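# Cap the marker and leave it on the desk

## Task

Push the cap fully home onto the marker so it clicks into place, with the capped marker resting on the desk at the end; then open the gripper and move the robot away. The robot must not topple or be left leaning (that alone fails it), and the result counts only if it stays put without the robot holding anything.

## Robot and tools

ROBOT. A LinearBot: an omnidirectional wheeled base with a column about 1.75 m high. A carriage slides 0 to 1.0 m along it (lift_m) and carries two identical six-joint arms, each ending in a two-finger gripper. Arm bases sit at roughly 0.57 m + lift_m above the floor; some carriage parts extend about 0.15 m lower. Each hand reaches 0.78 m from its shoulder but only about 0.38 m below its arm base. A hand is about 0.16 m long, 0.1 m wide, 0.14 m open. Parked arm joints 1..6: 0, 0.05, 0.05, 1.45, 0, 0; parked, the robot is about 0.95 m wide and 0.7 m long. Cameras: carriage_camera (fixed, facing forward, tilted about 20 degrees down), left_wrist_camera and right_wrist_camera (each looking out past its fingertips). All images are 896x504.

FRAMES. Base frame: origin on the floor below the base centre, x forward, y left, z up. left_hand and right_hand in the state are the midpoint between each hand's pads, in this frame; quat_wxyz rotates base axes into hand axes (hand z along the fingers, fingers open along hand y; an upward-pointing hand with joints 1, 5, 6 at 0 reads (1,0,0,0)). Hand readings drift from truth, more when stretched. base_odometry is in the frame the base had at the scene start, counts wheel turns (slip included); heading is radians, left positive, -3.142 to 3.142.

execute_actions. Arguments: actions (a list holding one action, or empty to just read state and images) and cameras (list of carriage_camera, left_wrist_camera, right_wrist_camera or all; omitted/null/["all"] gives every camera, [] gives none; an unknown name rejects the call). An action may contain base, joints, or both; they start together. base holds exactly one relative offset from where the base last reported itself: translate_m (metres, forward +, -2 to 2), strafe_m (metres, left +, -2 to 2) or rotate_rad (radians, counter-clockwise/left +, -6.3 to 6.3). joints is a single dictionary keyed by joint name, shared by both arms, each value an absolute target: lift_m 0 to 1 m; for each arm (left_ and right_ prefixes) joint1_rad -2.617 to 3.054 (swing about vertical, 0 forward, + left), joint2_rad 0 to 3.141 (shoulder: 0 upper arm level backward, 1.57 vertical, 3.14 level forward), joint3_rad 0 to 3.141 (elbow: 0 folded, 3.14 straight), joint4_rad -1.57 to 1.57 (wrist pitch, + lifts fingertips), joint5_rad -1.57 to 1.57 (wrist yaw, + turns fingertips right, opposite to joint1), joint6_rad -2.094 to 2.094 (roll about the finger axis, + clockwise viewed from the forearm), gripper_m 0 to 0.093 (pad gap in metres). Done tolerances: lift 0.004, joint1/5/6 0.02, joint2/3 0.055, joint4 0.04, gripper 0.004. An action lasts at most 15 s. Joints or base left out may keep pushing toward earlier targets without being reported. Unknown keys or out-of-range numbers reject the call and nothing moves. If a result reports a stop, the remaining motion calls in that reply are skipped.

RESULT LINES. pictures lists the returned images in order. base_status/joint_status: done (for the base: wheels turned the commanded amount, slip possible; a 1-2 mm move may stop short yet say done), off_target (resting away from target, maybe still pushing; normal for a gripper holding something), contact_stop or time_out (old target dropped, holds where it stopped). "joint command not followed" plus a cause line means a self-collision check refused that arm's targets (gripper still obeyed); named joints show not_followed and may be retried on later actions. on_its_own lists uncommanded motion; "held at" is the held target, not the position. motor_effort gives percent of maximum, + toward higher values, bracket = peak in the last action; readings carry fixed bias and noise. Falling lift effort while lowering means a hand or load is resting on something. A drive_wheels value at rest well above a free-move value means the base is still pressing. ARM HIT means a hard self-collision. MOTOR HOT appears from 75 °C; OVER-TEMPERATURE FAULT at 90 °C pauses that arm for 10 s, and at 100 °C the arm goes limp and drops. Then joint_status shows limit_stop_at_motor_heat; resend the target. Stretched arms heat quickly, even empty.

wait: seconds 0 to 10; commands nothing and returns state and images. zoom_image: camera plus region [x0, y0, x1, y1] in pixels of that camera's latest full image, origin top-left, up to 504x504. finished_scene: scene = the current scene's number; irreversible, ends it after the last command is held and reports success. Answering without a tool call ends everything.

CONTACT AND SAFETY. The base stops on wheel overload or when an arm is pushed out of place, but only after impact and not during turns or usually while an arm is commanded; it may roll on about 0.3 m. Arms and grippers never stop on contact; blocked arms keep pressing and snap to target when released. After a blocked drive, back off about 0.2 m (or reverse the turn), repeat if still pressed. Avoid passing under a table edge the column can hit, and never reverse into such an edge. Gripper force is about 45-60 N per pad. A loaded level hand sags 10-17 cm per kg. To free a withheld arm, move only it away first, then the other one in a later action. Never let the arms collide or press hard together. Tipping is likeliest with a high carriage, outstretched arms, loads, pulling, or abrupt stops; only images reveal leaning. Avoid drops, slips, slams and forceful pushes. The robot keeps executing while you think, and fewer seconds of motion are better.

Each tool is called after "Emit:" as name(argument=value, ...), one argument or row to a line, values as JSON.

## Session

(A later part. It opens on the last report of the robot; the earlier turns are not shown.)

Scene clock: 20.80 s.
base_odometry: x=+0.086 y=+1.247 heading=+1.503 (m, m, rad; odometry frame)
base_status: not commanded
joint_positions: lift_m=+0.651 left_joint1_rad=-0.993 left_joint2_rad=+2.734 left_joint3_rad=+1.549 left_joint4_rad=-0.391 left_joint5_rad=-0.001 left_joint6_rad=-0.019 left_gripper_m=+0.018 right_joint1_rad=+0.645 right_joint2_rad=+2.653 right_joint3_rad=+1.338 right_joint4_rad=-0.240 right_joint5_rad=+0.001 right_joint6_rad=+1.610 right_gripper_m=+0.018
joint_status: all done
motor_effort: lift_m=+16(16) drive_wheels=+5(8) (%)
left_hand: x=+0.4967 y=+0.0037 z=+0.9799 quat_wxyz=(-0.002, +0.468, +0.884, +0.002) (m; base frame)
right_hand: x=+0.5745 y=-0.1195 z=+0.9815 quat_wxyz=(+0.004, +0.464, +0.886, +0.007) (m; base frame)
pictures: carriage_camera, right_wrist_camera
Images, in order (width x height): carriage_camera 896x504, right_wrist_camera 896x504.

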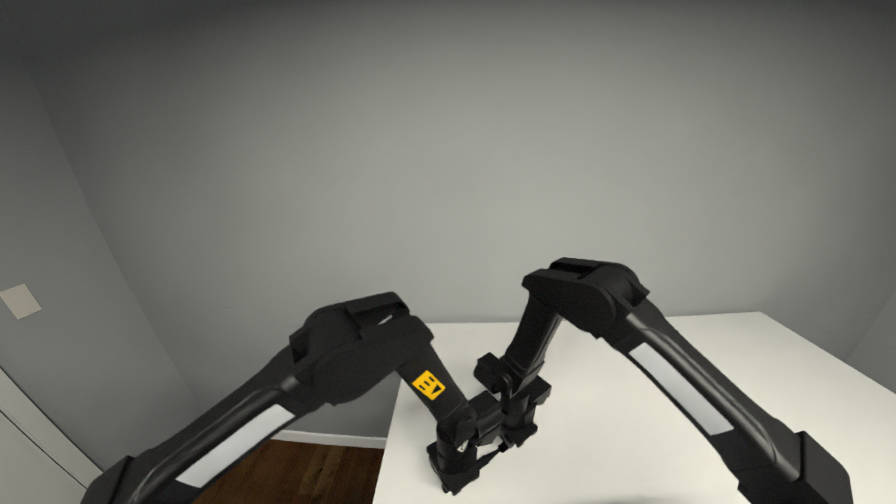

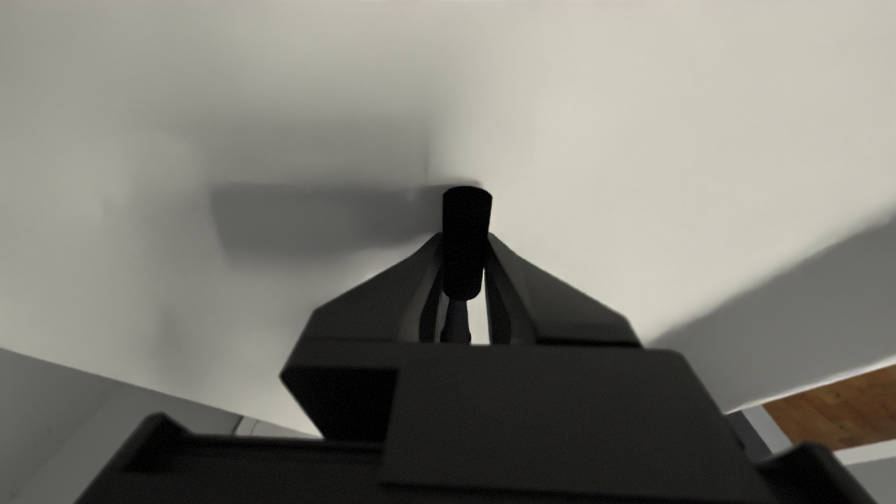

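Emit:
execute_actions(
  actions=[],
)

Scene clock: 21.13 s.
base_odometry: x=+0.086 y=+1.247 heading=+1.503 (m, m, rad; odometry frame)
base_status: not commanded
joint_positions: lift_m=+0.651 left_joint1_rad=-0.993 left_joint2_rad=+2.734 left_joint3_rad=+1.549 left_joint4_rad=-0.391 left_joint5_rad=-0.001 left_joint6_rad=-0.019 left_gripper_m=+0.018 right_joint1_rad=+0.645 right_joint2_rad=+2.653 right_joint3_rad=+1.338 right_joint4_rad=-0.240 right_joint5_rad=+0.001 right_joint6_rad=+1.610 right_gripper_m=+0.018
joint_status: all done
motor_effort: lift_m=+15(16) drive_wheels=+4(8) (%)
left_hand: x=+0.4967 y=+0.0037 z=+0.9799 quat_wxyz=(-0.002, +0.468, +0.884, +0.002) (m; base frame)
right_hand: x=+0.5745 y=-0.1195 z=+0.9815 quat_wxyz=(+0.004, +0.464, +0.886, +0.007) (m; base frame)
pictures: carriage_camera, left_wrist_camera, right_wrist_camera
Images, in order (width x height): carriage_camera 896x504, left_wrist_camera 896x504, right_wrist_camera 896x504.

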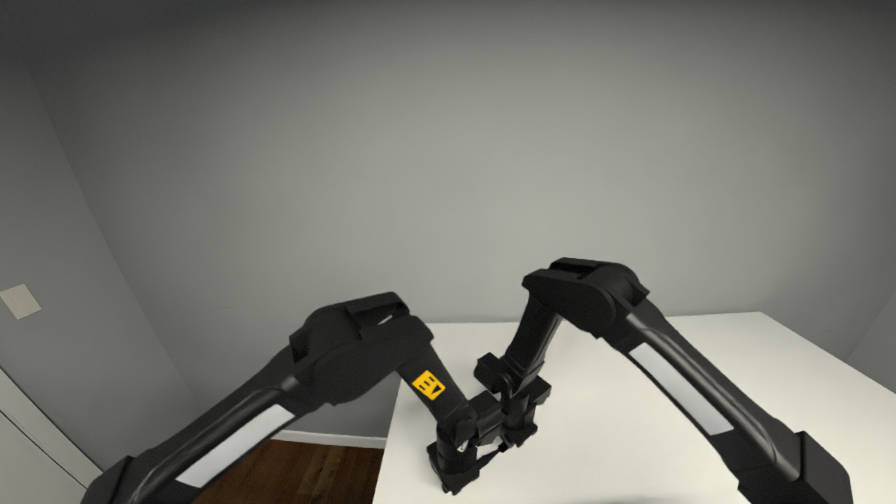

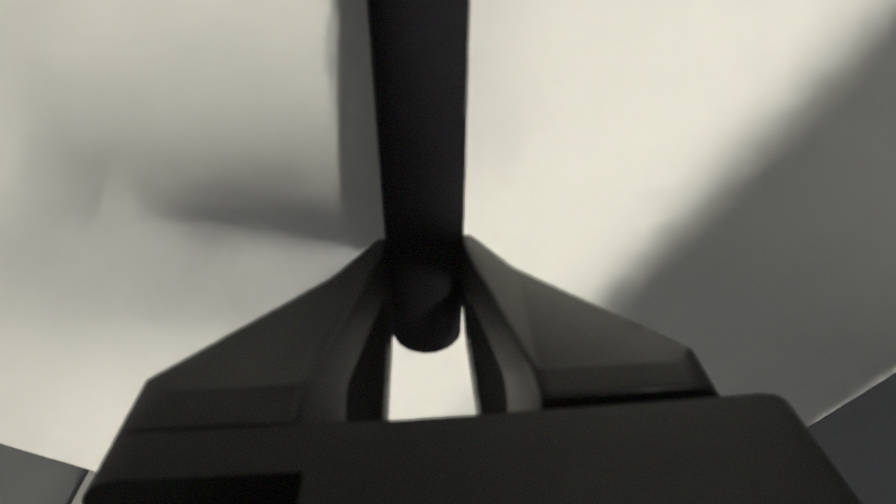

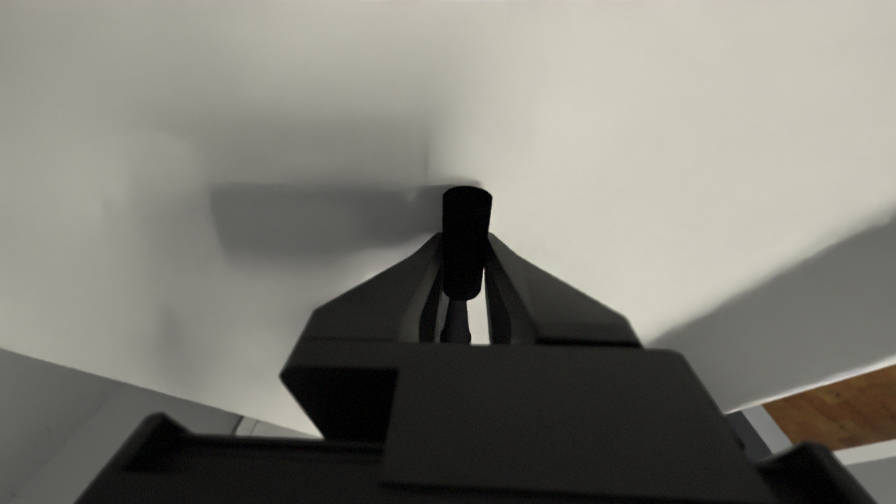

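Emit:
execute_actions(
  actions=[
    {"joints": {"right_gripper_m": 0.036}},
  ],
  cameras=["right_wrist_camera"],
)

Emit:
execute_actions(
  actions=[
    {"joints": {"right_joint1_rad": 0.47, "right_joint5_rad": -0.15, "right_joint6_rad": 1.44}},
  ],
  cameras=["right_wrist_camera", "carriage_camera"],
)

Scene clock: 21.87 s.
base_odometry: x=+0.086 y=+1.247 heading=+1.503 (m, m, rad; odometry frame)
base_status: not commanded
joint_positions: lift_m=+0.651 left_joint1_rad=-0.993 left_joint2_rad=+2.734 left_joint3_rad=+1.549 left_joint4_rad=-0.391 left_joint5_rad=-0.001 left_joint6_rad=-0.019 left_gripper_m=+0.018 right_joint1_rad=+0.645 right_joint2_rad=+2.653 right_joint3_rad=+1.338 right_joint4_rad=-0.240 right_joint5_rad=+0.001 right_joint6_rad=+1.610 right_gripper_m=+0.036
joint_status: all done
motor_effort: lift_m=+16(16) drive_wheels=+4(4) (%)
left_hand: x=+0.4967 y=+0.0037 z=+0.9799 quat_wxyz=(-0.002, +0.468, +0.884, +0.002) (m; base frame)
right_hand: x=+0.5745 y=-0.1195 z=+0.9815 quat_wxyz=(+0.004, +0.464, +0.886, +0.007) (m; base frame)
pictures: right_wrist_camera
Images, in order (width x height): right_wrist_camera 896x504.

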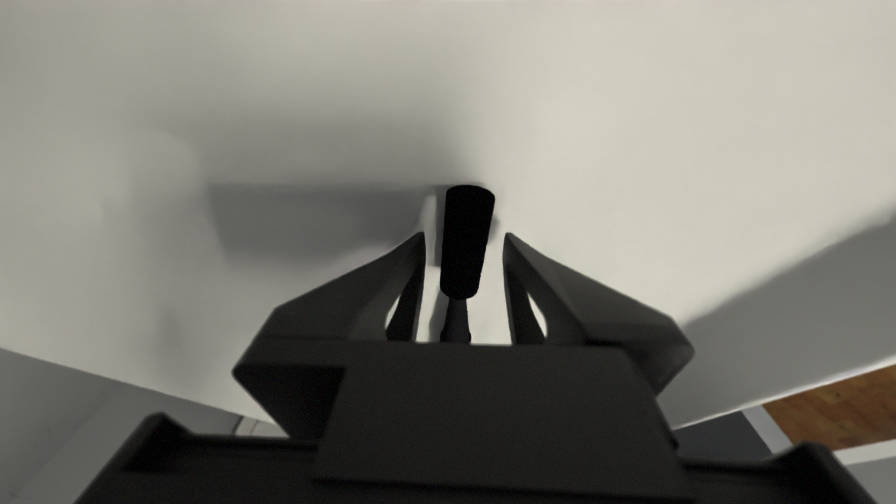

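Scene clock: 22.73 s.
base_odometry: x=+0.086 y=+1.247 heading=+1.503 (m, m, rad; odometry frame)
base_status: not commanded
joint_positions: lift_m=+0.651 left_joint1_rad=-0.993 left_joint2_rad=+2.734 left_joint3_rad=+1.549 left_joint4_rad=-0.391 left_joint5_rad=-0.001 left_joint6_rad=-0.019 left_gripper_m=+0.018 right_joint1_rad=+0.464 right_joint2_rad=+2.653 right_joint3_rad=+1.338 right_joint4_rad=-0.240 right_joint5_rad=-0.143 right_joint6_rad=+1.449 right_gripper_m=+0.036
joint_status: all done
motor_effort: lift_m=+16(16) drive_wheels=-8(5) (%)
left_hand: x=+0.4967 y=+0.0037 z=+0.9799 quat_wxyz=(-0.002, +0.468, +0.884, +0.002) (m; base frame)
right_hand: x=+0.5993 y=-0.1556 z=+0.9833 quat_wxyz=(-0.054, +0.471, +0.879, +0.047) (m; base frame)
pictures: carriage_camera, right_wrist_camera
Images, in order (width x height): carriage_camera 896x504, right_wrist_camera 896x504.

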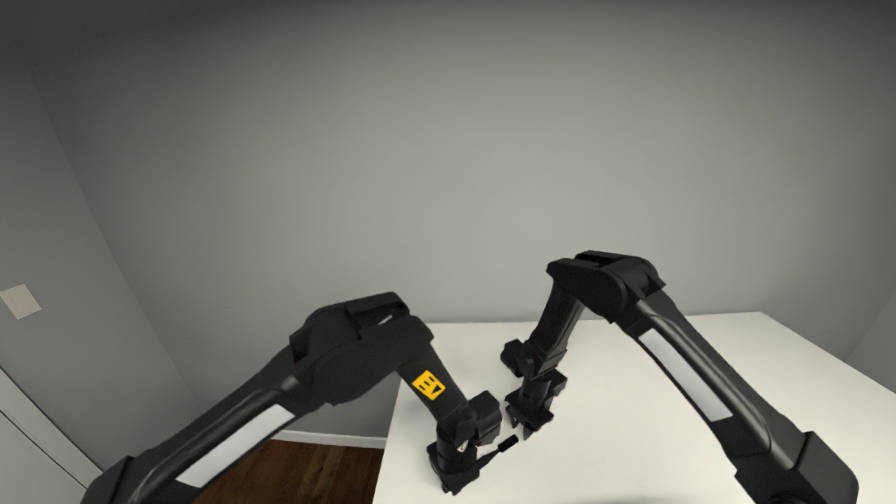

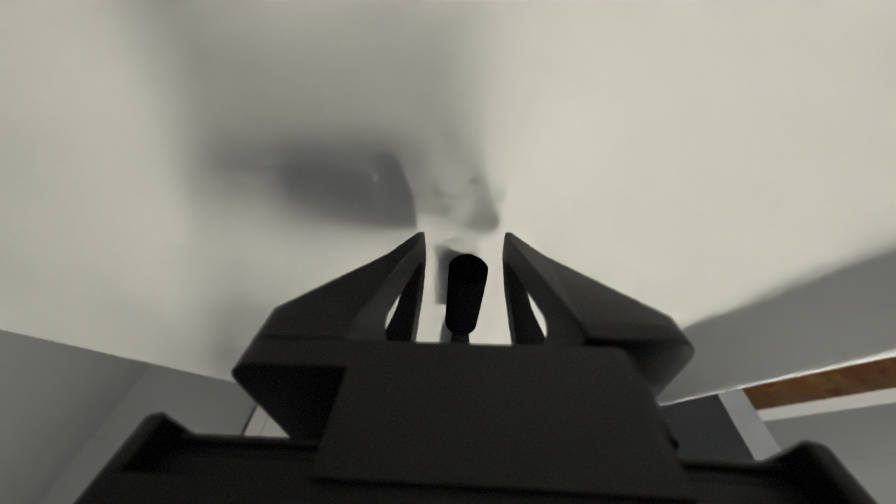

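Emit:
execute_actions(
  actions=[
    {"joints": {"right_gripper_m": 0.0}},
  ],
  cameras=["right_wrist_camera", "carriage_camera"],
)

Scene clock: 23.33 s.
base_odometry: x=+0.086 y=+1.247 heading=+1.503 (m, m, rad; odometry frame)
base_status: not commanded
joint_positions: lift_m=+0.651 left_joint1_rad=-0.993 left_joint2_rad=+2.734 left_joint3_rad=+1.549 left_joint4_rad=-0.391 left_joint5_rad=-0.001 left_joint6_rad=-0.019 left_gripper_m=+0.018 right_joint1_rad=+0.464 right_joint2_rad=+2.653 right_joint3_rad=+1.338 right_joint4_rad=-0.240 right_joint5_rad=-0.143 right_joint6_rad=+1.449 right_gripper_m=+0.001
joint_status: all done
motor_effort: lift_m=+16(16) drive_wheels=-8(8) (%)
left_hand: x=+0.4967 y=+0.0037 z=+0.9799 quat_wxyz=(-0.002, +0.468, +0.884, +0.002) (m; base frame)
right_hand: x=+0.5993 y=-0.1556 z=+0.9833 quat_wxyz=(-0.054, +0.471, +0.879, +0.047) (m; base frame)
pictures: carriage_camera, right_wrist_camera
Images, in order (width x height): carriage_camera 896x504, right_wrist_camera 896x504.

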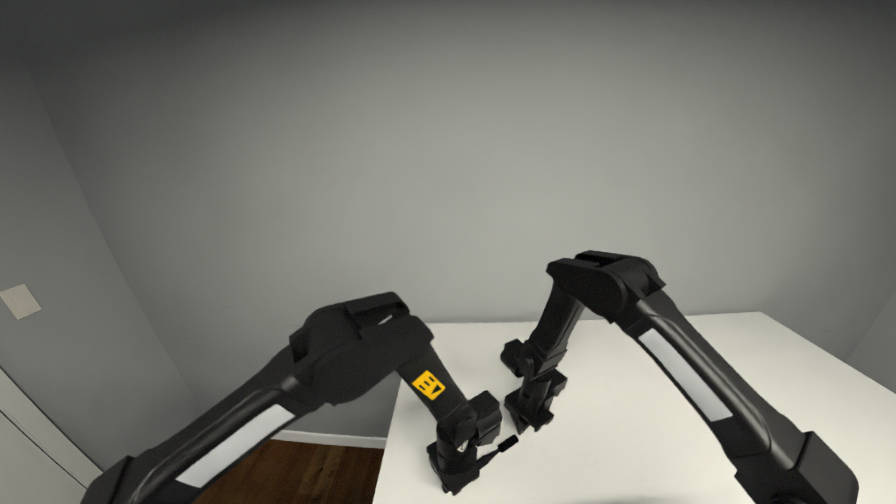

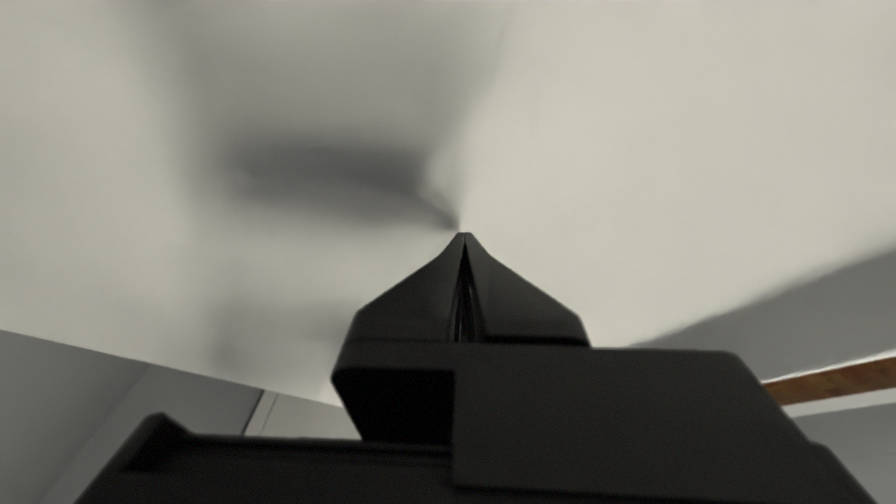

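Emit:
execute_actions(
  actions=[
    {"joints": {"right_joint1_rad": 0.545, "right_joint6_rad": 1.515}},
  ],
  cameras=["carriage_camera", "left_wrist_camera"],
)

Emit:
zoom_image(
  camera="carriage_camera",
  region=[420, 380, 580, 500],
)

Scene clock: 24.03 s.
base_odometry: x=+0.086 y=+1.247 heading=+1.503 (m, m, rad; odometry frame)
base_status: not commanded
joint_positions: lift_m=+0.651 left_joint1_rad=-0.993 left_joint2_rad=+2.734 left_joint3_rad=+1.549 left_joint4_rad=-0.391 left_joint5_rad=-0.001 left_joint6_rad=-0.019 left_gripper_m=+0.018 right_joint1_rad=+0.550 right_joint2_rad=+2.653 right_joint3_rad=+1.338 right_joint4_rad=-0.240 right_joint5_rad=-0.147 right_joint6_rad=+1.508 right_gripper_m=+0.001
joint_status: all done
motor_effort: lift_m=+16(16) drive_wheels=+4(4) (%)
left_hand: x=+0.4967 y=+0.0037 z=+0.9799 quat_wxyz=(-0.002, +0.468, +0.884, +0.002) (m; base frame)
right_hand: x=+0.5812 y=-0.1274 z=+0.9834 quat_wxyz=(-0.059, +0.459, +0.885, +0.045) (m; base frame)
pictures: carriage_camera, left_wrist_camera
Images, in order (width x height): carriage_camera 896x504, left_wrist_camera 896x504.

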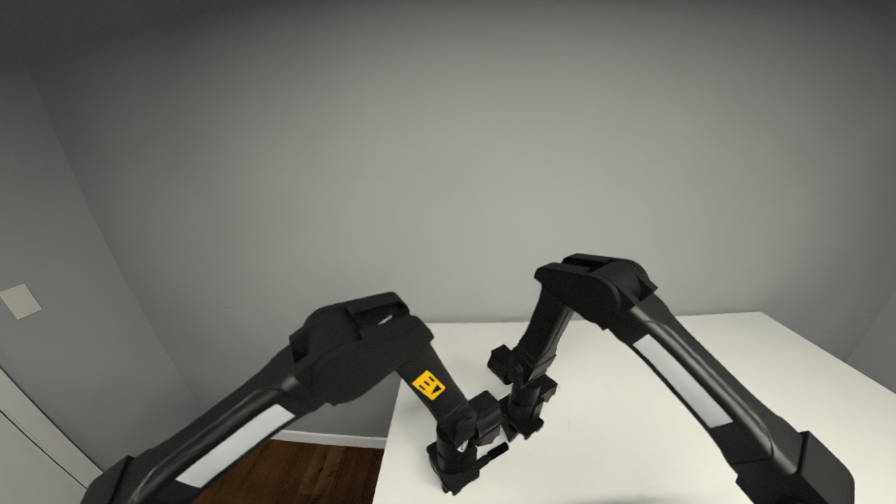

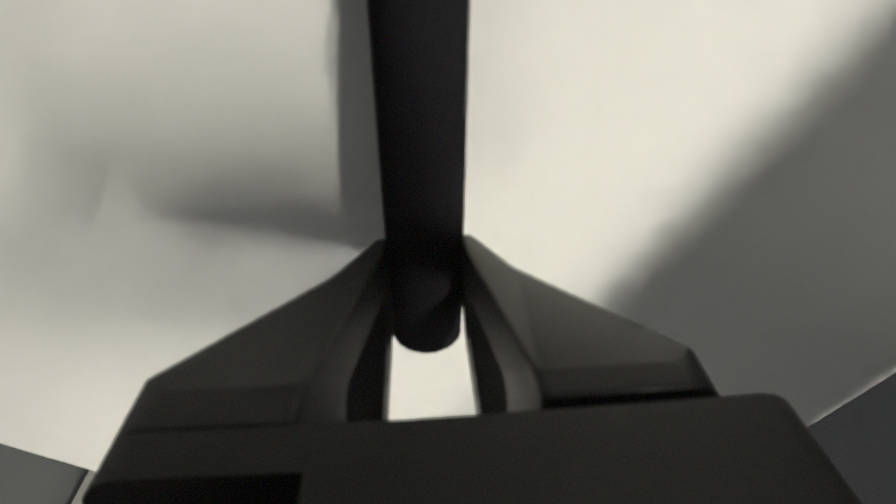

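Region (420, 380, 580, 500) of carriage_camera's 896x504 image, scaled by 3.150, with more detail than that image has; it fills the top 378 rows of this view, and the rest is white.

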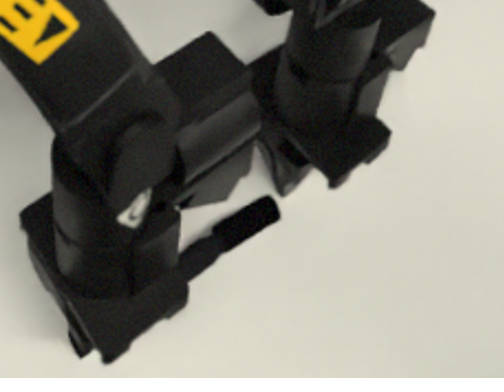

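Emit:
execute_actions(
  actions=[
    {"joints": {"right_joint1_rad": 0.565, "right_joint6_rad": 1.535, "right_joint5_rad": -0.26, "lift_m": 0.649}},
  ],
  cameras=["carriage_camera"],
)

Emit:
zoom_image(
  camera="carriage_camera",
  region=[420, 380, 580, 500],
)

Scene clock: 25.10 s.
base_odometry: x=+0.086 y=+1.247 heading=+1.503 (m, m, rad; odometry frame)
base_status: not commanded
joint_positions: lift_m=+0.649 left_joint1_rad=-0.993 left_joint2_rad=+2.732 left_joint3_rad=+1.549 left_joint4_rad=-0.399 left_joint5_rad=-0.001 left_joint6_rad=-0.019 left_gripper_m=+0.018 right_joint1_rad=+0.558 right_joint2_rad=+2.653 right_joint3_rad=+1.338 right_joint4_rad=-0.239 right_joint5_rad=-0.239 right_joint6_rad=+1.526 right_gripper_m=+0.001
joint_status: right_joint5_rad off_target (ended at -0.239, target -0.260); the others done
motor_effort: lift_m=+15(16) drive_wheels=+4(4) (%)
left_hand: x=+0.4960 y=+0.0049 z=+0.9786 quat_wxyz=(-0.005, +0.468, +0.884, +0.003) (m; base frame)
right_hand: x=+0.5716 y=-0.1120 z=+0.9845 quat_wxyz=(-0.099, +0.461, +0.879, +0.067) (m; base frame)
pictures: carriage_camera
Images, in order (width x height): carriage_camera 896x504.

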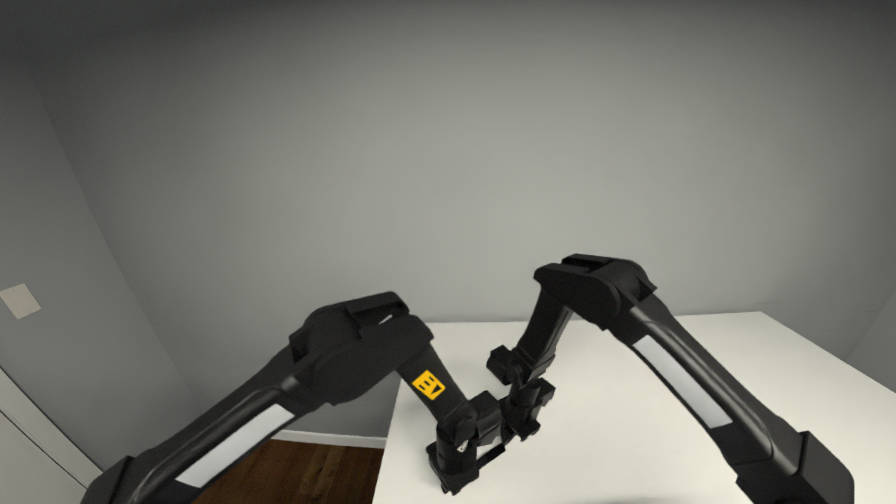

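Region (420, 380, 580, 500) of carriage_camera's 896x504 image, scaled by 3.150, with more detail than that image has; it fills the top 378 rows of this view, and the rest is white.

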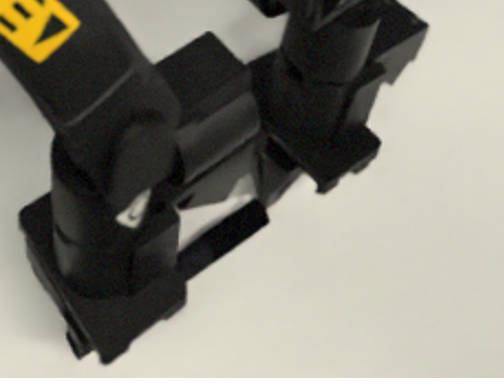

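Emit:
execute_actions(
  actions=[
    {"joints": {"right_joint1_rad": 0.57, "right_joint5_rad": -0.42, "right_joint6_rad": 1.53, "left_joint4_rad": -0.29, "left_joint3_rad": 1.57, "lift_m": 0.646}},
  ],
  cameras=["carriage_camera", "left_wrist_camera"],
)

Emit:
zoom_image(
  camera="carriage_camera",
  region=[420, 380, 580, 500],
)

Scene clock: 26.40 s.
base_odometry: x=+0.086 y=+1.247 heading=+1.503 (m, m, rad; odometry frame)
base_status: not commanded
joint_positions: lift_m=+0.646 left_joint1_rad=-0.993 left_joint2_rad=+2.726 left_joint3_rad=+1.549 left_joint4_rad=-0.418 left_joint5_rad=-0.001 left_joint6_rad=-0.019 left_gripper_m=+0.018 right_joint1_rad=+0.544 right_joint2_rad=+2.653 right_joint3_rad=+1.338 right_joint4_rad=-0.235 right_joint5_rad=-0.311 right_joint6_rad=+1.526 right_gripper_m=+0.001
joint_status: left_joint4_rad off_target (ended at -0.418, target -0.290); right_joint1_rad off_target (ended at +0.544, target +0.570); right_joint5_rad off_target (ended at -0.311, target -0.420); the others done
motor_effort: lift_m=+15(15) drive_wheels=-8(8) (%)
left_hand: x=+0.4946 y=+0.0070 z=+0.9782 quat_wxyz=(-0.010, +0.468, +0.884, +0.006) (m; base frame)
right_hand: x=+0.5695 y=-0.1056 z=+0.9849 quat_wxyz=(-0.128, +0.465, +0.872, +0.088) (m; base frame)
pictures: carriage_camera, left_wrist_camera
Images, in order (width x height): carriage_camera 896x504, left_wrist_camera 896x504.

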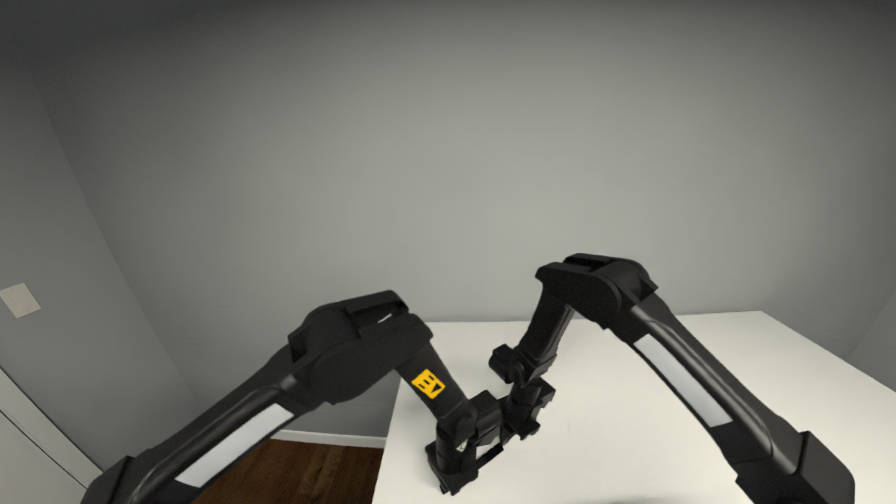

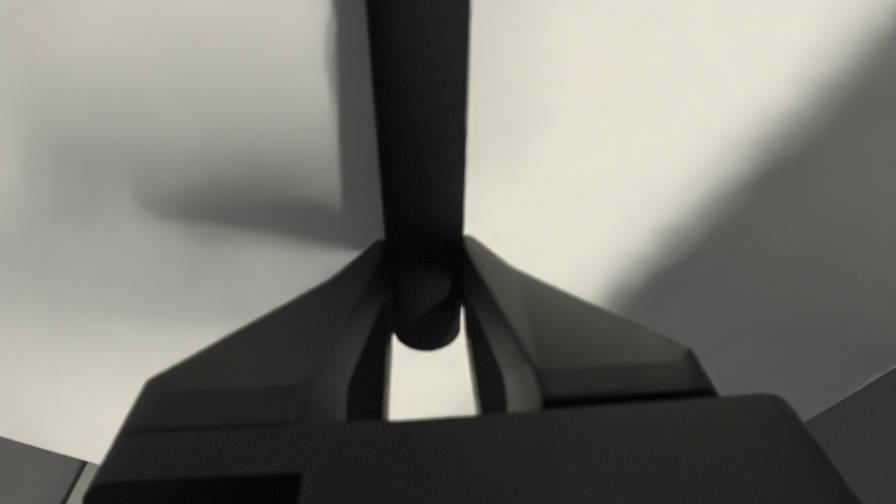

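Region (420, 380, 580, 500) of carriage_camera's 896x504 image, scaled by 3.150, with more detail than that image has; it fills the top 378 rows of this view, and the rest is white.

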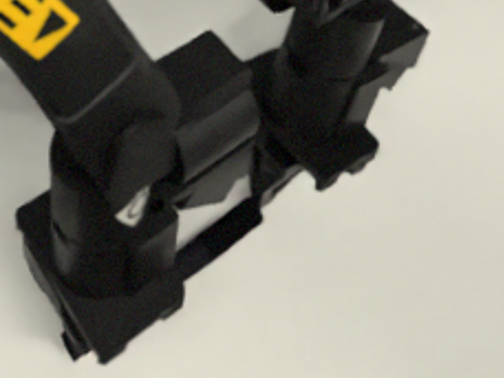

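Emit:
execute_actions(
  actions=[
    {"joints": {"right_joint1_rad": 0.58, "right_joint5_rad": -0.49, "left_joint4_rad": -0.21}},
  ],
  cameras=["carriage_camera"],
)

Emit:
zoom_image(
  camera="carriage_camera",
  region=[420, 380, 580, 500],
)

Scene clock: 27.93 s.
base_odometry: x=+0.086 y=+1.247 heading=+1.503 (m, m, rad; odometry frame)
base_status: not commanded
joint_positions: lift_m=+0.646 left_joint1_rad=-0.993 left_joint2_rad=+2.726 left_joint3_rad=+1.549 left_joint4_rad=-0.420 left_joint5_rad=-0.001 left_joint6_rad=-0.019 left_gripper_m=+0.018 right_joint1_rad=+0.541 right_joint2_rad=+2.653 right_joint3_rad=+1.338 right_joint4_rad=-0.235 right_joint5_rad=-0.329 right_joint6_rad=+1.526 right_gripper_m=+0.001
joint_status: left_joint4_rad off_target (ended at -0.420, target -0.210); right_joint1_rad off_target (ended at +0.541, target +0.580); right_joint5_rad off_target (ended at -0.329, target -0.490)
motor_effort: lift_m=+15(15) drive_wheels=-8(8) (%)
left_hand: x=+0.4943 y=+0.0074 z=+0.9782 quat_wxyz=(-0.011, +0.468, +0.884, +0.007) (m; base frame)
right_hand: x=+0.5685 y=-0.1037 z=+0.9860 quat_wxyz=(-0.136, +0.465, +0.870, +0.092) (m; base frame)
pictures: carriage_camera
Images, in order (width x height): carriage_camera 896x504.

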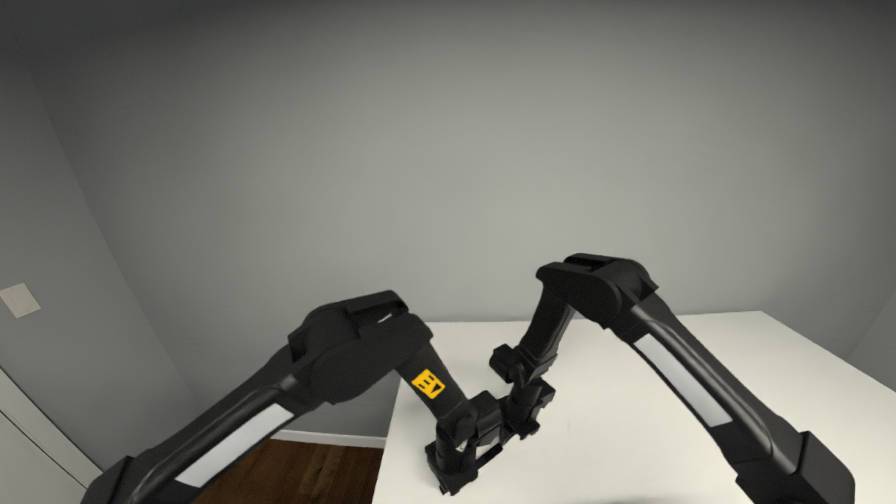

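Region (420, 380, 580, 500) of carriage_camera's 896x504 image, scaled by 3.150, with more detail than that image has; it fills the top 378 rows of this view, and the rest is white.

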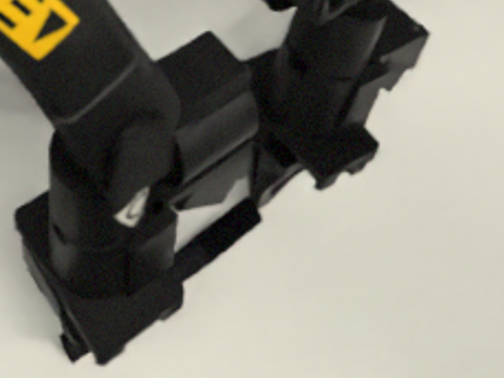

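Emit:
execute_actions(
  actions=[
    {"joints": {"right_joint1_rad": 0.50, "right_joint5_rad": -0.33, "right_joint6_rad": 1.47, "left_joint4_rad": -0.41, "left_joint3_rad": 1.55, "right_gripper_m": 0.07}},
  ],
  cameras=["carriage_camera", "right_wrist_camera"],
)

Emit:
zoom_image(
  camera="right_wrist_camera",
  region=[380, 200, 550, 360],
)

Scene clock: 28.93 s.
base_odometry: x=+0.086 y=+1.247 heading=+1.503 (m, m, rad; odometry frame)
base_status: not commanded
joint_positions: lift_m=+0.646 left_joint1_rad=-0.993 left_joint2_rad=+2.726 left_joint3_rad=+1.548 left_joint4_rad=-0.402 left_joint5_rad=-0.001 left_joint6_rad=-0.022 left_gripper_m=+0.018 right_joint1_rad=+0.500 right_joint2_rad=+2.653 right_joint3_rad=+1.338 right_joint4_rad=-0.236 right_joint5_rad=-0.322 right_joint6_rad=+1.478 right_gripper_m=+0.070
joint_status: all done
motor_effort: lift_m=+14(15) drive_wheels=+4(4) (%)
left_hand: x=+0.4964 y=+0.0041 z=+0.9779 quat_wxyz=(-0.004, +0.466, +0.885, +0.003) (m; base frame)
right_hand: x=+0.5788 y=-0.1172 z=+0.9855 quat_wxyz=(-0.128, +0.462, +0.872, +0.096) (m; base frame)
pictures: carriage_camera, right_wrist_camera
Images, in order (width x height): carriage_camera 896x504, right_wrist_camera 896x504.

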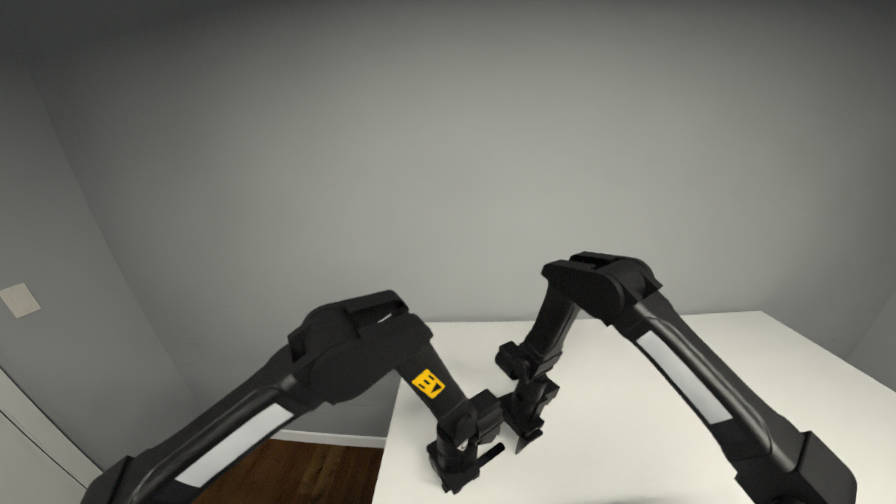

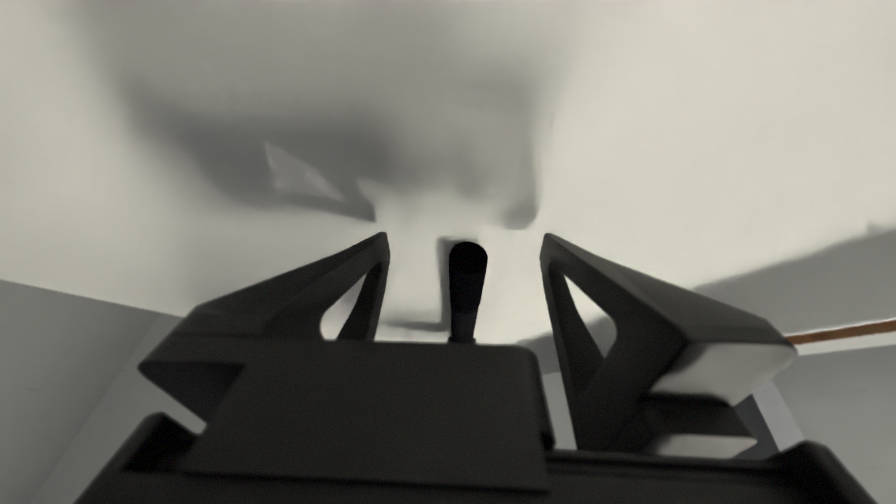

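Region (380, 200, 550, 360) of right_wrist_camera's 896x504 image, scaled by 2.965, with more detail than that image has; it fills the top 474 rows of this view, and the rest is white.

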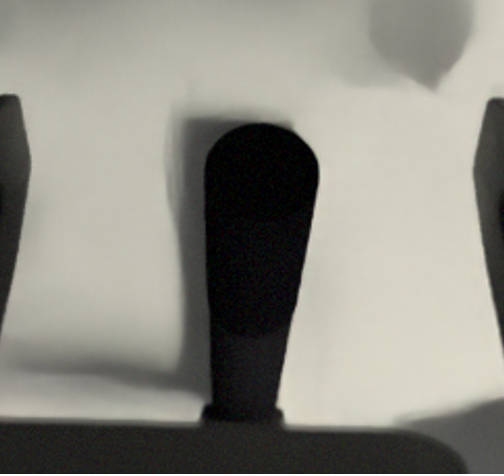

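Emit:
zoom_image(
  camera="carriage_camera",
  region=[465, 430, 525, 475],
)

Region (465, 430, 525, 475) of carriage_camera's 896x504 image, scaled by 8.400, with more detail than that image has; it fills the top 378 rows of this view, and the rest is white.

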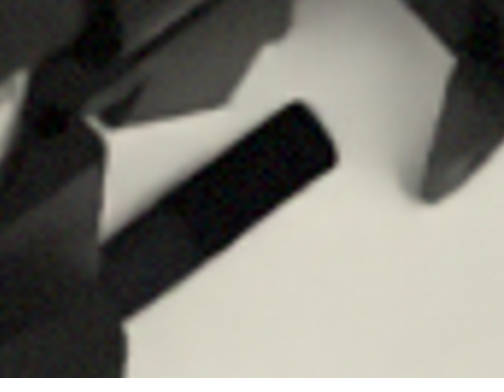

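Emit:
execute_actions(
  actions=[
    {"joints": {"right_gripper_m": 0.0}},
  ],
  cameras=[],
)

Emit:
execute_actions(
  actions=[
    {"joints": {"right_joint1_rad": 0.545, "right_joint5_rad": -0.34, "right_joint6_rad": 1.52}},
  ],
  cameras=["carriage_camera"],
)

Scene clock: 29.87 s.
base_odometry: x=+0.086 y=+1.247 heading=+1.503 (m, m, rad; odometry frame)
base_status: not commanded
joint_positions: lift_m=+0.646 left_joint1_rad=-0.993 left_joint2_rad=+2.726 left_joint3_rad=+1.548 left_joint4_rad=-0.402 left_joint5_rad=-0.001 left_joint6_rad=-0.022 left_gripper_m=+0.018 right_joint1_rad=+0.500 right_joint2_rad=+2.653 right_joint3_rad=+1.338 right_joint4_rad=-0.236 right_joint5_rad=-0.322 right_joint6_rad=+1.478 right_gripper_m=+0.001
joint_status: all done
motor_effort: lift_m=+15(15) drive_wheels=+5(4) (%)
left_hand: x=+0.4964 y=+0.0041 z=+0.9779 quat_wxyz=(-0.004, +0.466, +0.885, +0.003) (m; base frame)
right_hand: x=+0.5787 y=-0.1171 z=+0.9856 quat_wxyz=(-0.128, +0.462, +0.872, +0.096) (m; base frame)
pictures: none
No camera images: the call's "cameras" was empty. Leave "cameras" out to get every camera's image.

Scene clock: 30.43 s.
base_odometry: x=+0.086 y=+1.247 heading=+1.503 (m, m, rad; odometry frame)
base_status: not commanded
joint_positions: lift_m=+0.646 left_joint1_rad=-0.993 left_joint2_rad=+2.726 left_joint3_rad=+1.548 left_joint4_rad=-0.422 left_joint5_rad=-0.001 left_joint6_rad=-0.022 left_gripper_m=+0.018 right_joint1_rad=+0.536 right_joint2_rad=+2.653 right_joint3_rad=+1.338 right_joint4_rad=-0.236 right_joint5_rad=-0.323 right_joint6_rad=+1.514 right_gripper_m=+0.001
joint_status: all done
motor_effort: lift_m=+15(15) drive_wheels=+5(4) (%)
left_hand: x=+0.4937 y=+0.0084 z=+0.9780 quat_wxyz=(-0.013, +0.466, +0.884, +0.008) (m; base frame)
right_hand: x=+0.5703 y=-0.1063 z=+0.9856 quat_wxyz=(-0.132, +0.462, +0.872, +0.092) (m; base frame)
pictures: carriage_camera
Images, in order (width x height): carriage_camera 896x504.

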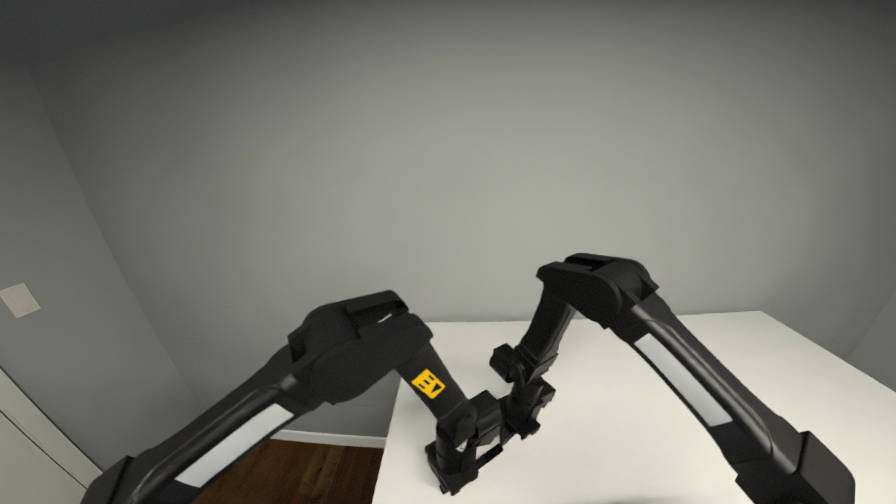

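Emit:
execute_actions(
  actions=[
    {"joints": {"right_joint1_rad": 0.59, "right_joint5_rad": -0.56, "left_joint4_rad": -0.12, "left_joint3_rad": 1.57}},
  ],
  cameras=["carriage_camera"],
)

Scene clock: 31.80 s.
base_odometry: x=+0.086 y=+1.247 heading=+1.503 (m, m, rad; odometry frame)
base_status: not commanded
joint_positions: lift_m=+0.646 left_joint1_rad=-0.993 left_joint2_rad=+2.726 left_joint3_rad=+1.544 left_joint4_rad=-0.430 left_joint5_rad=-0.001 left_joint6_rad=-0.022 left_gripper_m=+0.018 right_joint1_rad=+0.540 right_joint2_rad=+2.653 right_joint3_rad=+1.338 right_joint4_rad=-0.235 right_joint5_rad=-0.370 right_joint6_rad=+1.514 right_gripper_m=+0.001
joint_status: left_joint4_rad off_target (ended at -0.430, target -0.120); right_joint1_rad off_target (ended at +0.540, target +0.590); right_joint5_rad off_target (ended at -0.369, target -0.560); the others done
motor_effort: lift_m=+15(15) drive_wheels=-8(8) (%)
left_hand: x=+0.4917 y=+0.0113 z=+0.9776 quat_wxyz=(-0.018, +0.466, +0.884, +0.010) (m; base frame)
right_hand: x=+0.5656 y=-0.0985 z=+0.9883 quat_wxyz=(-0.152, +0.458, +0.869, +0.104) (m; base frame)
pictures: carriage_camera
Images, in order (width x height): carriage_camera 896x504.

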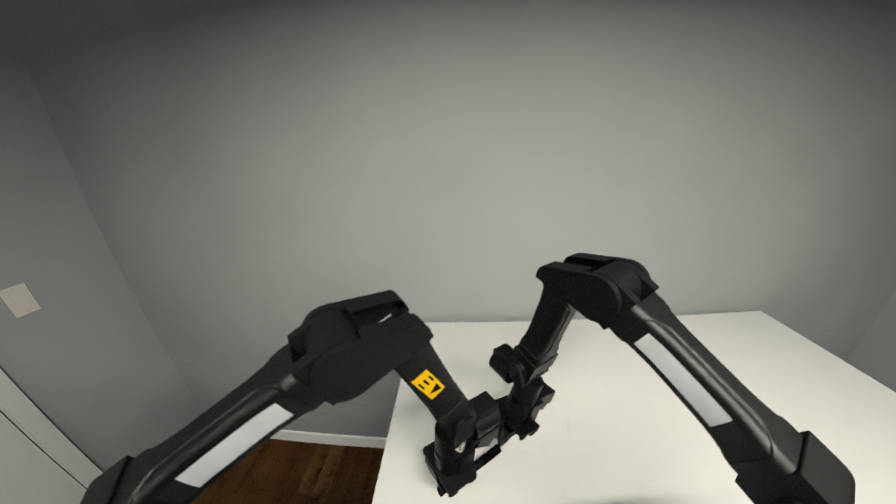

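Emit:
execute_actions(
  actions=[
    {"joints": {"right_joint1_rad": 0.47, "right_joint5_rad": -0.33, "left_joint4_rad": -0.42, "left_joint3_rad": 1.55, "lift_m": 0.649}},
  ],
  cameras=[],
)

Emit:
execute_actions(
  actions=[
    {"joints": {"left_gripper_m": 0.06, "right_joint1_rad": 0.3, "right_joint5_rad": -0.3}},
  ],
  cameras=[],
)

Emit:
execute_actions(
  actions=[
    {"joints": {"lift_m": 0.70, "left_joint4_rad": -0.15, "right_joint1_rad": 0.1, "right_joint5_rad": 0.0}},
  ],
  cameras=["carriage_camera", "left_wrist_camera"],
)

Scene clock: 32.90 s.
base_odometry: x=+0.086 y=+1.247 heading=+1.503 (m, m, rad; odometry frame)
base_status: not commanded
joint_positions: lift_m=+0.649 left_joint1_rad=-0.993 left_joint2_rad=+2.726 left_joint3_rad=+1.532 left_joint4_rad=-0.409 left_joint5_rad=-0.001 left_joint6_rad=-0.023 left_gripper_m=+0.018 right_joint1_rad=+0.465 right_joint2_rad=+2.653 right_joint3_rad=+1.338 right_joint4_rad=-0.234 right_joint5_rad=-0.322 right_joint6_rad=+1.514 right_gripper_m=+0.001
joint_status: all done
motor_effort: lift_m=+18(20) drive_wheels=-7(4) (%)
left_hand: x=+0.4917 y=+0.0113 z=+0.9783 quat_wxyz=(-0.014, +0.466, +0.885, +0.008) (m; base frame)
right_hand: x=+0.5869 y=-0.1280 z=+0.9880 quat_wxyz=(-0.128, +0.493, +0.855, +0.097) (m; base frame)
pictures: none
No camera images: the call's "cameras" was empty. Leave "cameras" out to get every camera's image.

Scene clock: 33.80 s.
base_odometry: x=+0.086 y=+1.247 heading=+1.503 (m, m, rad; odometry frame)
base_status: not commanded
joint_positions: lift_m=+0.649 left_joint1_rad=-0.993 left_joint2_rad=+2.726 left_joint3_rad=+1.532 left_joint4_rad=-0.410 left_joint5_rad=-0.001 left_joint6_rad=-0.023 left_gripper_m=+0.060 right_joint1_rad=+0.294 right_joint2_rad=+2.653 right_joint3_rad=+1.338 right_joint4_rad=-0.234 right_joint5_rad=-0.300 right_joint6_rad=+1.514 right_gripper_m=+0.001
joint_status: all done
motor_effort: lift_m=+18(18) drive_wheels=-8(4) (%)
left_hand: x=+0.4915 y=+0.0116 z=+0.9783 quat_wxyz=(-0.014, +0.466, +0.885, +0.008) (m; base frame)
right_hand: x=+0.6204 y=-0.1878 z=+0.9869 quat_wxyz=(-0.111, +0.565, +0.811, +0.101) (m; base frame)
pictures: none
No camera images: the call's "cameras" was empty. Leave "cameras" out to get every camera's image.

Scene clock: 34.73 s.
base_odometry: x=+0.086 y=+1.247 heading=+1.503 (m, m, rad; odometry frame)
base_status: not commanded
joint_positions: lift_m=+0.700 left_joint1_rad=-0.993 left_joint2_rad=+2.727 left_joint3_rad=+1.532 left_joint4_rad=-0.159 left_joint5_rad=-0.001 left_joint6_rad=-0.023 left_gripper_m=+0.060 right_joint1_rad=+0.095 right_joint2_rad=+2.651 right_joint3_rad=+1.338 right_joint4_rad=-0.234 right_joint5_rad=-0.002 right_joint6_rad=+1.514 right_gripper_m=+0.001
joint_status: all done
motor_effort: lift_m=+18(22) drive_wheels=-7(9) (%)
left_hand: x=+0.5248 y=-0.0394 z=+1.0345 quat_wxyz=(+0.095, +0.463, +0.879, -0.052) (m; base frame)
right_hand: x=+0.6507 y=-0.3099 z=+1.0310 quat_wxyz=(+0.008, +0.652, +0.758, +0.009) (m; base frame)
pictures: carriage_camera, left_wrist_camera
Images, in order (width x height): carriage_camera 896x504, left_wrist_camera 896x504.

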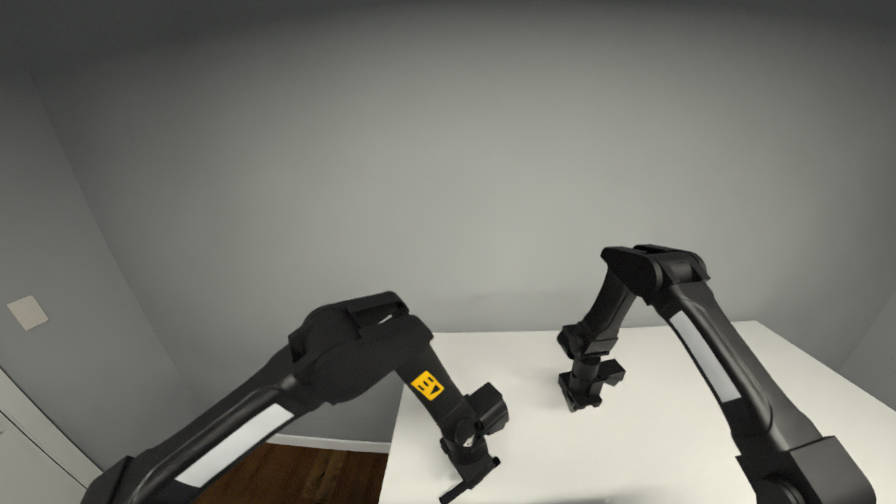

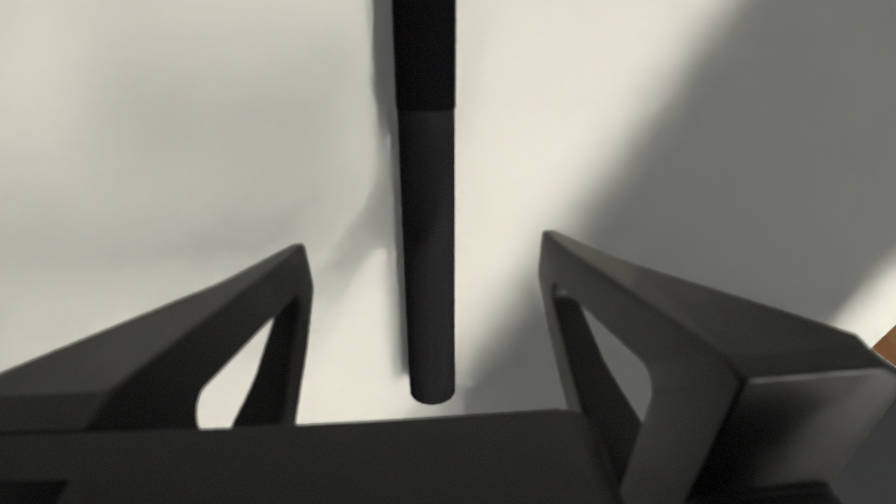

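Emit:
zoom_image(
  camera="left_wrist_camera",
  region=[370, 60, 480, 160],
)

Region (370, 60, 480, 160) of left_wrist_camera's 896x504 image, scaled by 4.582, with more detail than that image has; it fills the top 458 rows of this view, and the rest is white.

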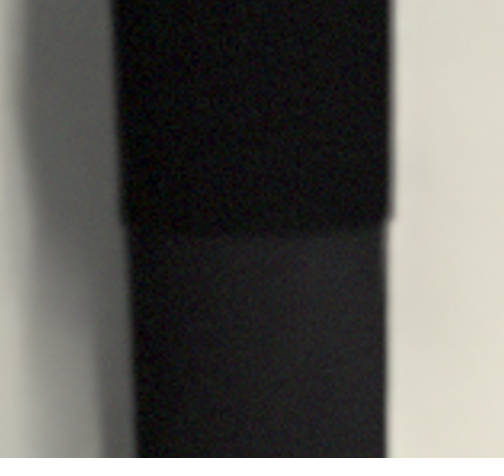

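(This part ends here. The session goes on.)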